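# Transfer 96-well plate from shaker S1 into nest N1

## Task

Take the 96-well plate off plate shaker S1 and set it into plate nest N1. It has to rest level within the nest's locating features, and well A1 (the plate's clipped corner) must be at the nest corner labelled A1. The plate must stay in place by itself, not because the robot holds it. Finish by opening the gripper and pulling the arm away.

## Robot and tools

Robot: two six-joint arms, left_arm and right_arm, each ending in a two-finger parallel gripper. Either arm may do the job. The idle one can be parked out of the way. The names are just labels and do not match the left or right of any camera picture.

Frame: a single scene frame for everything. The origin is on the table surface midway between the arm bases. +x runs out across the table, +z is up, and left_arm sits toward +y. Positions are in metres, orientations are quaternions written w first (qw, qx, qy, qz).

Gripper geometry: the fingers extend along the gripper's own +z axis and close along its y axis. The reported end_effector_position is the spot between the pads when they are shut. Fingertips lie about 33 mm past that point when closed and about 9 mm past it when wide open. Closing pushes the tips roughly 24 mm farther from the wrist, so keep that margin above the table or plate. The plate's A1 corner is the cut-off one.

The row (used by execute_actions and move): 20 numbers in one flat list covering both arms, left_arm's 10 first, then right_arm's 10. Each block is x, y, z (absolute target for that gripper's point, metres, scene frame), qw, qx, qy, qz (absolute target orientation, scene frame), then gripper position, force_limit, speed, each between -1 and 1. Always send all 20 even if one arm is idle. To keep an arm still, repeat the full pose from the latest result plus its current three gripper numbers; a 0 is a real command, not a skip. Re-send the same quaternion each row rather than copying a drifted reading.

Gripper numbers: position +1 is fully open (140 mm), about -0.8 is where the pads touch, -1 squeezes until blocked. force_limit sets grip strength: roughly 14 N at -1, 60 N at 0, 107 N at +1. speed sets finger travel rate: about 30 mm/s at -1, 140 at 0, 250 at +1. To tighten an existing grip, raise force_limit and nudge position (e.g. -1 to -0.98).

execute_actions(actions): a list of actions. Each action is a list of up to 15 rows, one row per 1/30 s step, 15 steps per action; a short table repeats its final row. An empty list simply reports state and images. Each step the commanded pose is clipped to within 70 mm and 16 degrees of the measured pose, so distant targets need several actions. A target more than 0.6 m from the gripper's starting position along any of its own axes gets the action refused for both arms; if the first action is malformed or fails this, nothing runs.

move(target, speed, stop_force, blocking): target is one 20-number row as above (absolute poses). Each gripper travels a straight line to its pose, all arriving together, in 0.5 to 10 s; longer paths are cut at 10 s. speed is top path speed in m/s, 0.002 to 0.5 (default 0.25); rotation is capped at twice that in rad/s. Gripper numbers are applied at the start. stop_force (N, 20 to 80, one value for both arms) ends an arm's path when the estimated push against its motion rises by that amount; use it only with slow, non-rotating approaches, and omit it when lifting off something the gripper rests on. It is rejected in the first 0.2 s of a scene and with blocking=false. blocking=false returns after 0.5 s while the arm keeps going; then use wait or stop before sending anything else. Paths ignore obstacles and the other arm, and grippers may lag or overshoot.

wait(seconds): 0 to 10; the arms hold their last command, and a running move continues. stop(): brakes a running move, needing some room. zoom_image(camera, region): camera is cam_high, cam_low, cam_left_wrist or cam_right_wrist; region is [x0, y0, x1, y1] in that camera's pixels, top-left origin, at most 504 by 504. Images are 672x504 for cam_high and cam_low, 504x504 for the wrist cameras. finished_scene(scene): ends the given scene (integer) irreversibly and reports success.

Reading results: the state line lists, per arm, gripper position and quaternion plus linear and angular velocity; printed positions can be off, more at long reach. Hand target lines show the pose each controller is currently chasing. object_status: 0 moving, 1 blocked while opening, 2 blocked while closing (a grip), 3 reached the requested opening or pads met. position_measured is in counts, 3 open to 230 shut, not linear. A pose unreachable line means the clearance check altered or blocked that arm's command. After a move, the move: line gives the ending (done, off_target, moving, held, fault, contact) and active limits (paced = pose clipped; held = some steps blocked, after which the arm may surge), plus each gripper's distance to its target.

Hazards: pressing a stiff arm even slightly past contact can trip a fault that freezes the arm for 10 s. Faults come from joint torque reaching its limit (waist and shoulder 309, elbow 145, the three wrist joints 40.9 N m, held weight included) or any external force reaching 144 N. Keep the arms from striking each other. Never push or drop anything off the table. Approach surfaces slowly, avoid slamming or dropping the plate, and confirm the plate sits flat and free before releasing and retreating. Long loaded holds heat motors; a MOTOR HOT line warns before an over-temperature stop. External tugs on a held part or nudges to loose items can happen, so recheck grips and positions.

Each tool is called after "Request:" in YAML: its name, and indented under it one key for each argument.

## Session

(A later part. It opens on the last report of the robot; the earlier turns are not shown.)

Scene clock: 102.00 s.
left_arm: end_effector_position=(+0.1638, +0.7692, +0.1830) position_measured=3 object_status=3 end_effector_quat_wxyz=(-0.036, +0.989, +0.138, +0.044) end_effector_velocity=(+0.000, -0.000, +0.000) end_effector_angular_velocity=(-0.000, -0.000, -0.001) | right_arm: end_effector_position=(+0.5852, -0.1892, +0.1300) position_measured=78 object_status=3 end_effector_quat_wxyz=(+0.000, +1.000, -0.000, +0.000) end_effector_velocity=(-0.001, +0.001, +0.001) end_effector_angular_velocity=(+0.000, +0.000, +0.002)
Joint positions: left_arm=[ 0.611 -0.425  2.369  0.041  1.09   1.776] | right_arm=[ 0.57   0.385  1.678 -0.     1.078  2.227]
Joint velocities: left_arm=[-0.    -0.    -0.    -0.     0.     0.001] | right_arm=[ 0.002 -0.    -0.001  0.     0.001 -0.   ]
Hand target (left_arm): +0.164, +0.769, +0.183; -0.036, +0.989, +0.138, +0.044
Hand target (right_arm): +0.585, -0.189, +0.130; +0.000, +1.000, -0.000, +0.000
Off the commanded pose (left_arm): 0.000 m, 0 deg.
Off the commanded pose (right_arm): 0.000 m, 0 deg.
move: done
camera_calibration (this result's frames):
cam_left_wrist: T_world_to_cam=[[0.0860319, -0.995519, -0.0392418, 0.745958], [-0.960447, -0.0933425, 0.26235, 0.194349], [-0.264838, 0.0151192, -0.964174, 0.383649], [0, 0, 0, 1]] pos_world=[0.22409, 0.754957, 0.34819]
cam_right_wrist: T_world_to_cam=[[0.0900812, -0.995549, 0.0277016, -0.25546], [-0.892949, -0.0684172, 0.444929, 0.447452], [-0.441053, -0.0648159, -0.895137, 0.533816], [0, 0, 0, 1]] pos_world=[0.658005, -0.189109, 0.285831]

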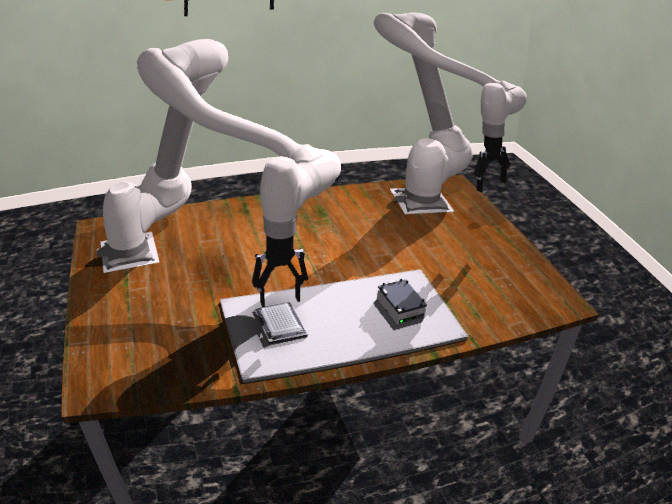

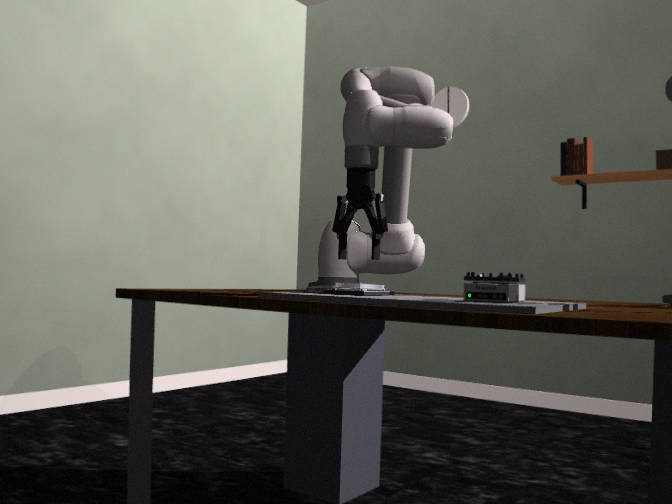

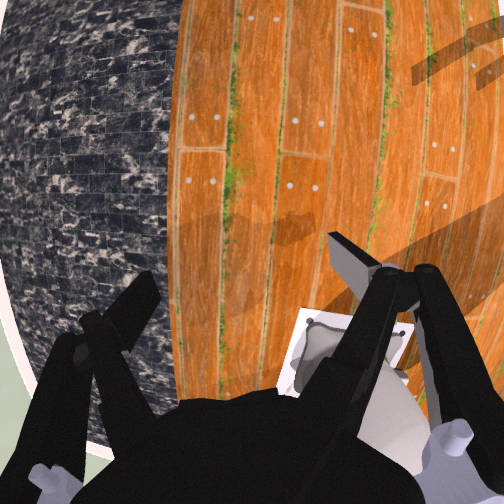

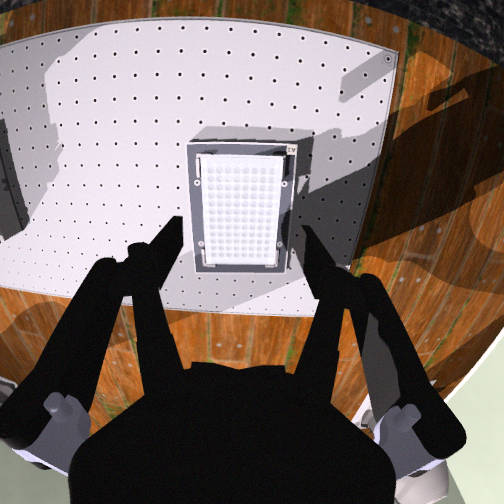

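Request:
move:
  target: [0.1638,0.7692,0.183,-0.036,0.989,0.138,0.044,1,0,0,0.5853,-0.1891,0.063,0,1,0,0,0.4,0,-0.5]
  speed: 0.1

Request:
move:
  target: [0.1638,0.7692,0.183,-0.036,0.989,0.138,0.044,1,0,0,0.5853,-0.1891,0.063,0,1,0,0,-1,-0.6,-0.5]

Request:
move:
  target: [0.1638,0.7692,0.183,-0.036,0.989,0.138,0.044,1,0,0,0.5833,-0.1891,0.063,0,1,0,0,-1,-0.6,-0.5]
  speed: 0.005

Request:
move:
  target: [0.1638,0.7692,0.183,-0.036,0.989,0.138,0.044,1,0,0,0.5833,-0.1891,0.063,0,1,0,0,0.4,0,-0.5]

Request:
move:
  target: [0.1638,0.7692,0.183,-0.036,0.989,0.138,0.044,1,0,0,0.5833,-0.1891,0.13,0,1,0,0,0.4,0,-0.5]

Request:
zoom_image:
  camera: "cam_right_wrist"
  region: [170, 120, 320, 290]

Request:
zoom_image:
  camera: "cam_low"
  region: [310, 260, 410, 310]

Scene clock: 108.73 s.
left_arm: end_effector_position=(+0.1638, +0.7692, +0.1830) position_measured=3 object_status=3 end_effector_quat_wxyz=(-0.036, +0.989, +0.138, +0.044) end_effector_velocity=(-0.000, +0.000, +0.000) end_effector_angular_velocity=(+0.001, +0.001, -0.001) | right_arm: end_effector_position=(+0.5854, -0.1890, +0.0630) position_measured=78 object_status=3 end_effector_quat_wxyz=(-0.000, +1.000, +0.000, -0.000) end_effector_velocity=(+0.000, -0.001, -0.001) end_effector_angular_velocity=(-0.001, +0.000, -0.000)
Joint positions: left_arm=[ 0.611 -0.425  2.369  0.041  1.09   1.776] | right_arm=[0.57  0.443 1.732 0.    0.967 2.226]
Joint velocities: left_arm=[-0.001  0.    -0.     0.001  0.     0.   ] | right_arm=[-0.001  0.001  0.001 -0.001 -0.001 -0.   ]
Hand target (left_arm): +0.164, +0.769, +0.183; -0.036, +0.989, +0.138, +0.044
Hand target (right_arm): +0.585, -0.189, +0.063; -0.000, +1.000, +0.000, -0.000
Off the commanded pose (left_arm): 0.000 m, 0 deg.
Off the commanded pose (right_arm): 0.000 m, 0 deg.
move: done
camera_calibration (this result's frames):
cam_left_wrist: T_world_to_cam=[[0.0860319, -0.995519, -0.0392419, 0.745958], [-0.960447, -0.0933425, 0.262351, 0.194349], [-0.264838, 0.0151193, -0.964174, 0.383649], [0, 0, 0, 1]] pos_world=[0.22409, 0.754956, 0.34819]
cam_right_wrist: T_world_to_cam=[[0.090344, -0.995531, 0.0274899, -0.25352], [-0.892904, -0.0687435, 0.444969, 0.477341], [-0.44109, -0.0647461, -0.895124, 0.474042], [0, 0, 0, 1]] pos_world=[0.658219, -0.188881, 0.218894]

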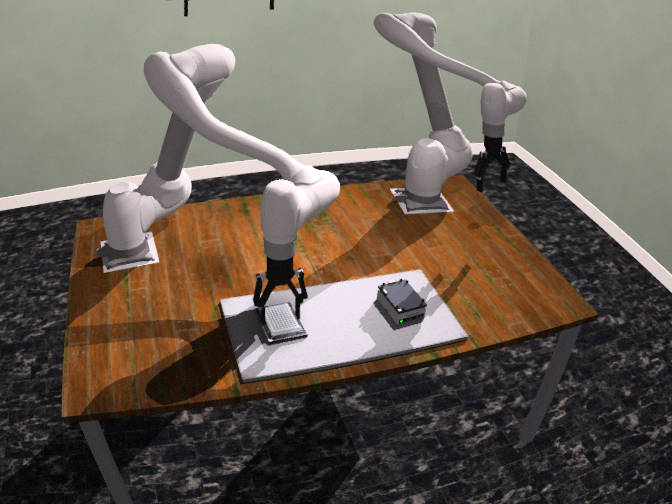

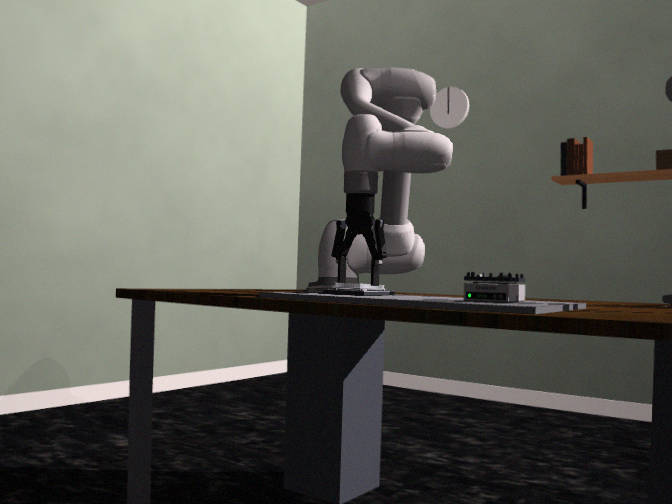

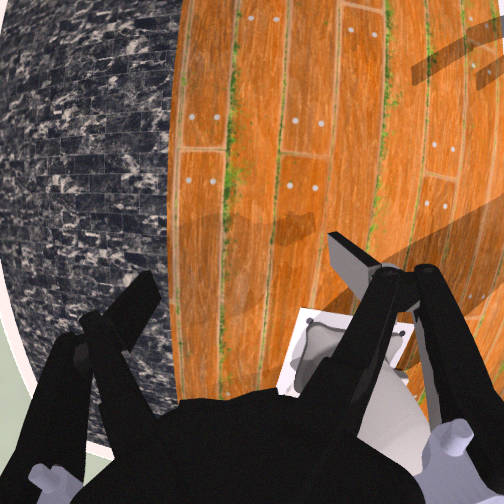

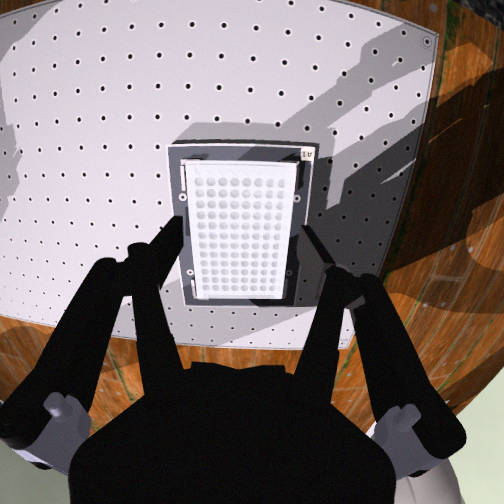

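Scene clock: 109.43 s.
left_arm: end_effector_position=(+0.1638, +0.7692, +0.1830) position_measured=3 object_status=3 end_effector_quat_wxyz=(-0.036, +0.989, +0.138, +0.044) end_effector_velocity=(+0.000, +0.000, +0.000) end_effector_angular_velocity=(+0.001, -0.001, -0.001) | right_arm: end_effector_position=(+0.5853, -0.1890, +0.0630) position_measured=107 object_status=2 end_effector_quat_wxyz=(-0.000, +1.000, -0.000, -0.000) end_effector_velocity=(+0.000, -0.000, -0.000) end_effector_angular_velocity=(-0.000, -0.000, +0.000)
Joint positions: left_arm=[ 0.611 -0.425  2.369  0.041  1.09   1.776] | right_arm=[0.57  0.442 1.732 0.    0.967 2.227]
Joint velocities: left_arm=[-0. -0. -0.  0. -0.  0.] | right_arm=[-0.  0.  0. -0. -0. -0.]
Hand target (left_arm): +0.164, +0.769, +0.183; -0.036, +0.989, +0.138, +0.044
Hand target (right_arm): +0.585, -0.189, +0.063; -0.000, +1.000, +0.000, -0.000
Off the commanded pose (left_arm): 0.000 m, 0 deg.
Off the commanded pose (right_arm): 0.000 m, 0 deg.
move: done
camera_calibration (this result's frames):
cam_left_wrist: T_world_to_cam=[[0.0860317, -0.995519, -0.0392418, 0.745958], [-0.960447, -0.0933423, 0.262351, 0.194348], [-0.264838, 0.0151192, -0.964174, 0.383649], [0, 0, 0, 1]] pos_world=[0.22409, 0.754956, 0.34819]
cam_right_wrist: T_world_to_cam=[[0.0901584, -0.995548, 0.0274784, -0.253482], [-0.892923, -0.0685831, 0.444956, 0.477301], [-0.441091, -0.0646526, -0.895131, 0.473978], [0, 0, 0, 1]] pos_world=[0.658114, -0.188975, 0.218859]

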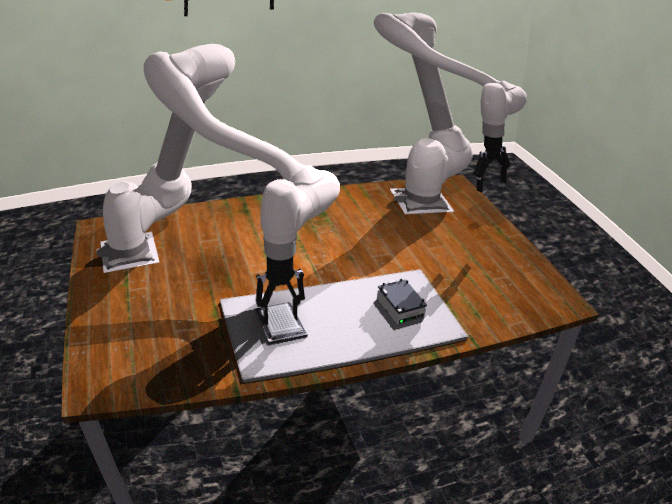

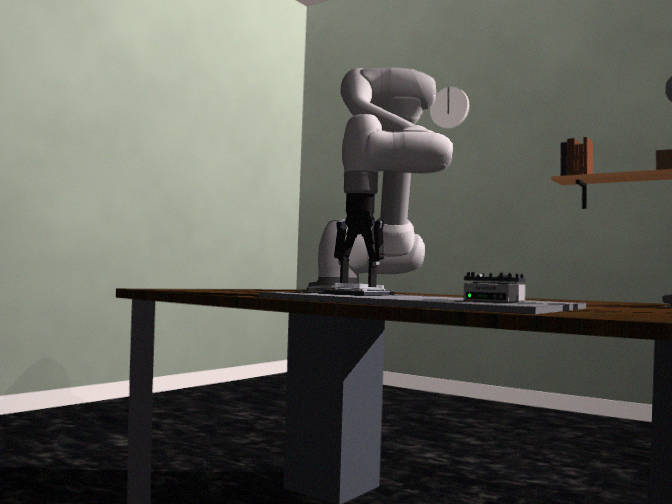

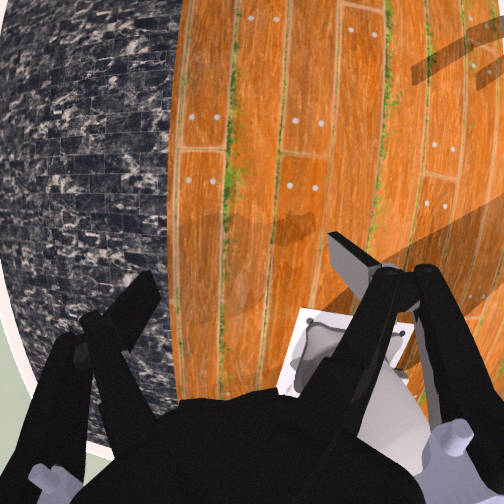

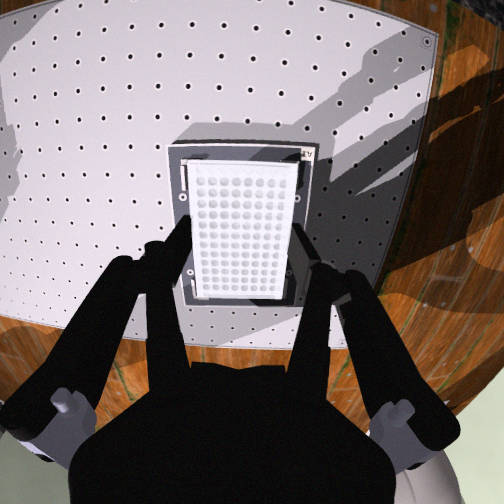

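Scene clock: 110.13 s.
left_arm: end_effector_position=(+0.1638, +0.7692, +0.1830) position_measured=3 object_status=3 end_effector_quat_wxyz=(-0.036, +0.989, +0.138, +0.044) end_effector_velocity=(+0.001, +0.000, +0.000) end_effector_angular_velocity=(+0.001, -0.003, -0.003) | right_arm: end_effector_position=(+0.5833, -0.1891, +0.0630) position_measured=107 object_status=2 end_effector_quat_wxyz=(-0.000, +1.000, -0.000, -0.000) end_effector_velocity=(+0.001, -0.000, +0.000) end_effector_angular_velocity=(+0.000, -0.001, -0.001)
Joint positions: left_arm=[ 0.611 -0.425  2.369  0.041  1.09   1.776] | right_arm=[0.572 0.44  1.735 0.    0.966 2.228]
Joint velocities: left_arm=[ 0.    -0.    -0.    -0.001 -0.002  0.003] | right_arm=[-0.001 -0.     0.    -0.001 -0.001 -0.   ]
Hand target (left_arm): +0.164, +0.769, +0.183; -0.036, +0.989, +0.138, +0.044
Hand target (right_arm): +0.583, -0.189, +0.063; -0.000, +1.000, +0.000, -0.000
Off the commanded pose (left_arm): 0.000 m, 0 deg.
Off the commanded pose (right_arm): 0.000 m, 0 deg.
move: done
camera_calibration (this result's frames):
cam_left_wrist: T_world_to_cam=[[0.086032, -0.995519, -0.0392417, 0.745958], [-0.960447, -0.0933426, 0.262351, 0.194349], [-0.264838, 0.015119, -0.964174, 0.383649], [0, 0, 0, 1]] pos_world=[0.22409, 0.754956, 0.34819]
cam_right_wrist: T_world_to_cam=[[0.0901384, -0.995547, 0.0275814, -0.253377], [-0.89293, -0.06852, 0.44495, 0.475567], [-0.441079, -0.0647353, -0.89513, 0.473087], [0, 0, 0, 1]] pos_world=[0.656156, -0.189037, 0.21886]

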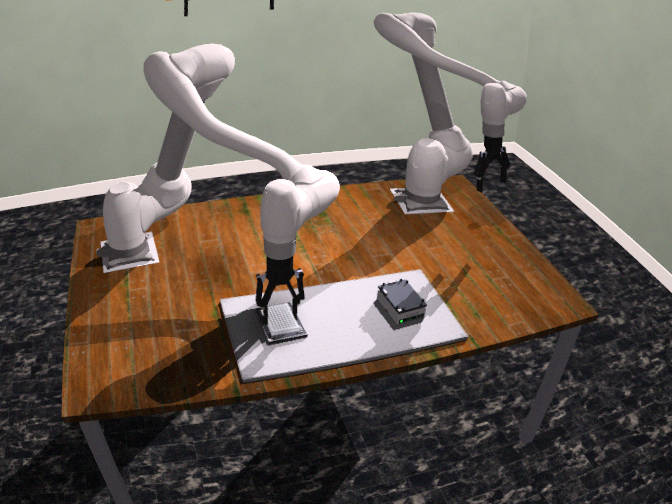

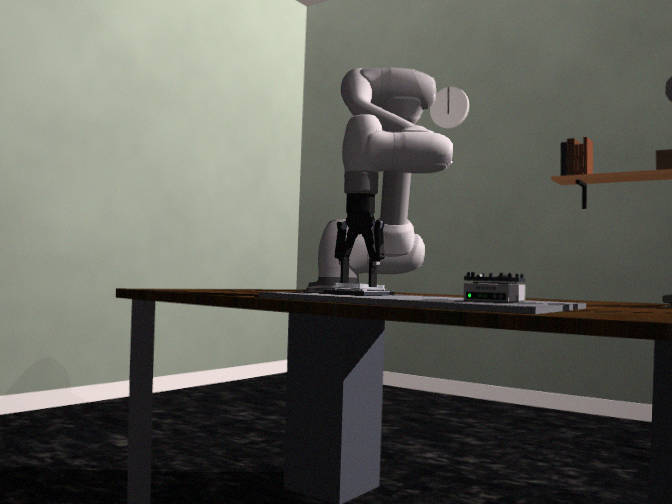

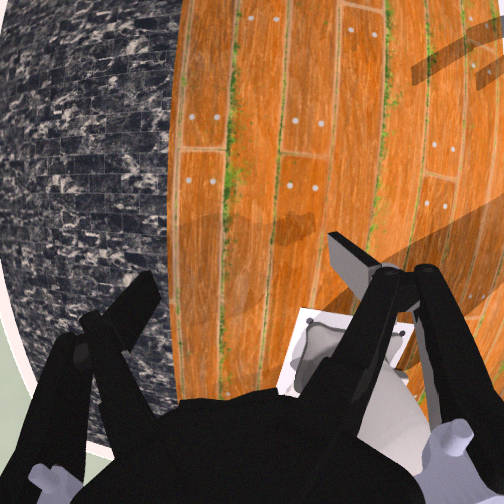

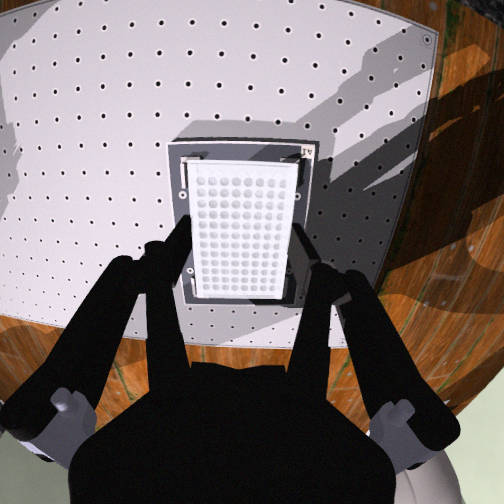

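Scene clock: 110.83 s.
left_arm: end_effector_position=(+0.1638, +0.7692, +0.1830) position_measured=3 object_status=3 end_effector_quat_wxyz=(-0.036, +0.989, +0.138, +0.044) end_effector_velocity=(-0.000, +0.000, +0.000) end_effector_angular_velocity=(+0.001, -0.000, +0.001) | right_arm: end_effector_position=(+0.5833, -0.1891, +0.0630) position_measured=78 object_status=3 end_effector_quat_wxyz=(-0.000, +1.000, -0.000, -0.000) end_effector_velocity=(+0.000, -0.000, -0.000) end_effector_angular_velocity=(-0.001, -0.000, +0.000)
Joint positions: left_arm=[ 0.611 -0.425  2.369  0.041  1.09   1.776] | right_arm=[0.572 0.44  1.735 0.    0.966 2.228]
Joint velocities: left_arm=[ 0.001 -0.001  0.     0.001  0.    -0.001] | right_arm=[-0.001  0.001 -0.    -0.001 -0.    -0.   ]
Hand target (left_arm): +0.164, +0.769, +0.183; -0.036, +0.989, +0.138, +0.044
Hand target (right_arm): +0.583, -0.189, +0.063; -0.000, +1.000, -0.000, -0.000
Off the commanded pose (left_arm): 0.000 m, 0 deg.
Off the commanded pose (right_arm): 0.000 m, 0 deg.
move: done
camera_calibration (this result's frames):
cam_left_wrist: T_world_to_cam=[[0.0860319, -0.995519, -0.0392418, 0.745958], [-0.960448, -0.0933425, 0.26235, 0.194349], [-0.264838, 0.0151192, -0.964174, 0.383649], [0, 0, 0, 1]] pos_world=[0.22409, 0.754957, 0.34819]
cam_right_wrist: T_world_to_cam=[[0.0901735, -0.995544, 0.0275837, -0.253367], [-0.892926, -0.0685503, 0.444954, 0.475534], [-0.44108, -0.0647532, -0.895129, 0.473072], [0, 0, 0, 1]] pos_world=[0.656127, -0.189007, 0.218858]

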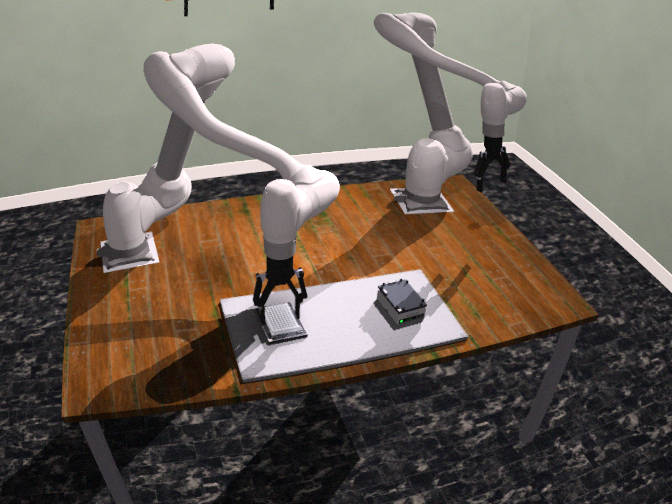

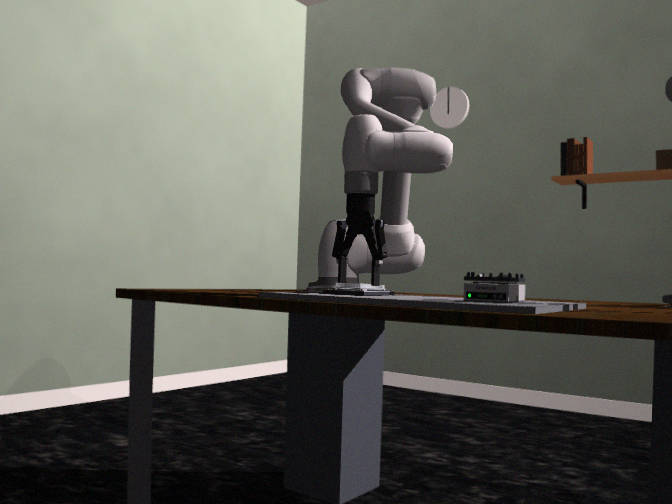

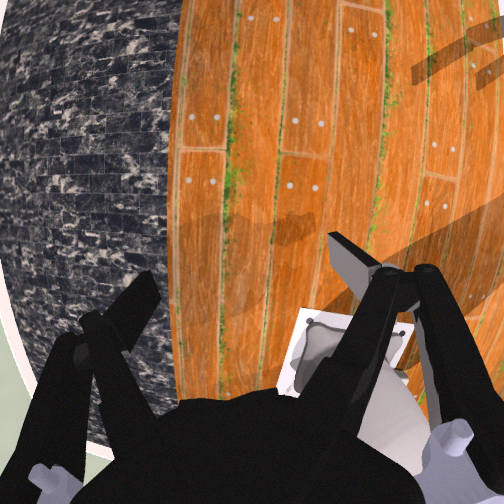

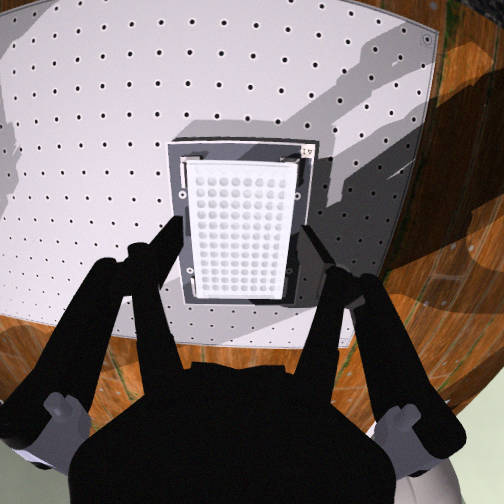

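Scene clock: 111.60 s.
left_arm: end_effector_position=(+0.1638, +0.7692, +0.1830) position_measured=3 object_status=3 end_effector_quat_wxyz=(-0.036, +0.989, +0.138, +0.044) end_effector_velocity=(+0.000, +0.000, +0.000) end_effector_angular_velocity=(-0.000, -0.001, +0.000) | right_arm: end_effector_position=(+0.5832, -0.1892, +0.1300) position_measured=78 object_status=3 end_effector_quat_wxyz=(+0.000, +1.000, -0.000, +0.000) end_effector_velocity=(-0.000, +0.001, +0.001) end_effector_angular_velocity=(+0.001, -0.002, +0.002)
Joint positions: left_arm=[ 0.611 -0.425  2.369  0.041  1.09   1.776] | right_arm=[ 0.572  0.383  1.682 -0.     1.077  2.228]
Joint velocities: left_arm=[ 0.001  0.    -0.    -0.001 -0.001  0.   ] | right_arm=[ 0.001 -0.    -0.001 -0.    -0.001 -0.   ]
Hand target (left_arm): +0.164, +0.769, +0.183; -0.036, +0.989, +0.138, +0.044
Hand target (right_arm): +0.583, -0.189, +0.130; +0.000, +1.000, -0.000, +0.000
Off the commanded pose (left_arm): 0.000 m, 0 deg.
Off the commanded pose (right_arm): 0.000 m, 0 deg.
move: done
camera_calibration (this result's frames):
cam_left_wrist: T_world_to_cam=[[0.0860319, -0.995519, -0.0392417, 0.745958], [-0.960448, -0.0933424, 0.26235, 0.194349], [-0.264838, 0.0151191, -0.964174, 0.383649], [0, 0, 0, 1]] pos_world=[0.22409, 0.754956, 0.34819]
cam_right_wrist: T_world_to_cam=[[0.0900747, -0.99555, 0.0276981, -0.255278], [-0.892949, -0.0684129, 0.444929, 0.445672], [-0.441054, -0.0648098, -0.895137, 0.53294], [0, 0, 0, 1]] pos_world=[0.656011, -0.189112, 0.285833]

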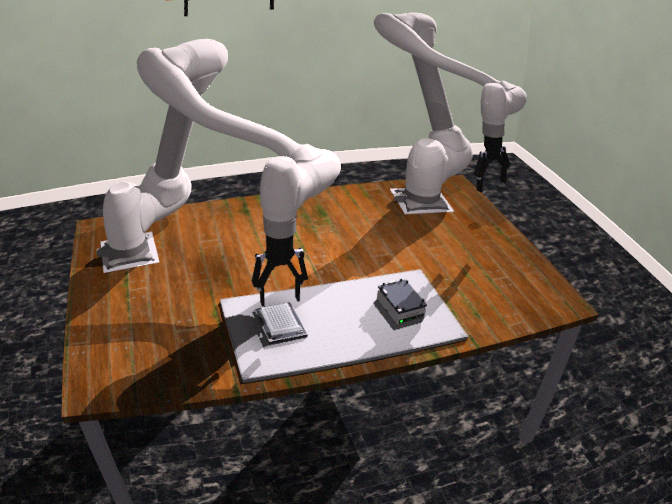

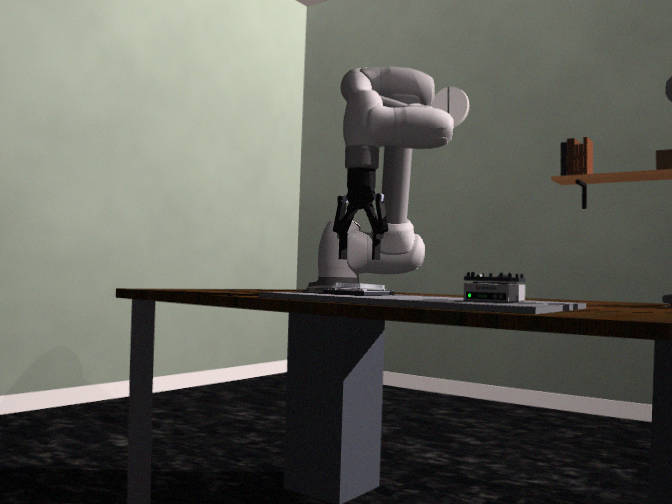

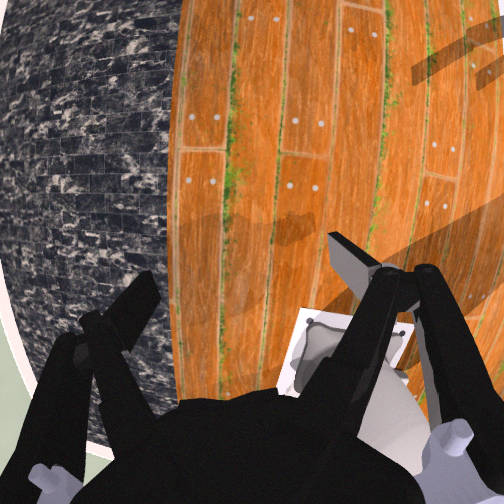

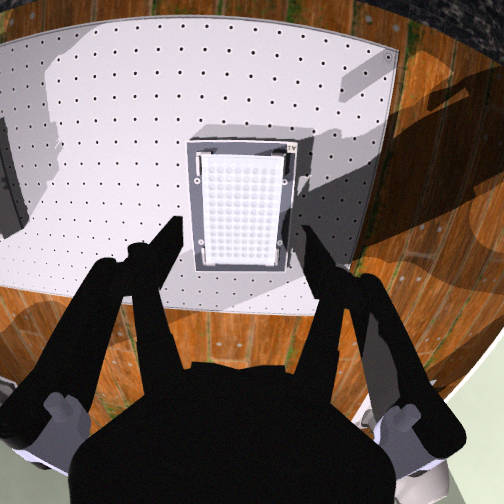

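Region (170, 120, 320, 290) of cam_right_wrist's 504x504 image, scaled by 2.965, with more detail than that image has; it fills the left 445 columns of this view, and the rest is white.

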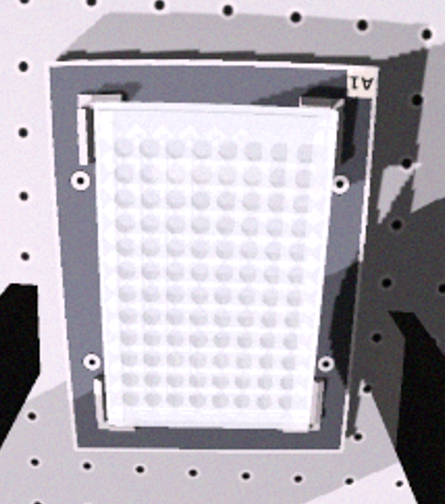

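Region (310, 260, 410, 310) of cam_low's 672x504 image, scaled by 5.040, with more detail than that image has.

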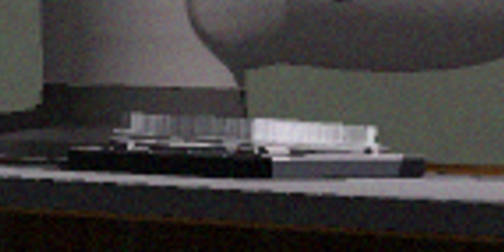

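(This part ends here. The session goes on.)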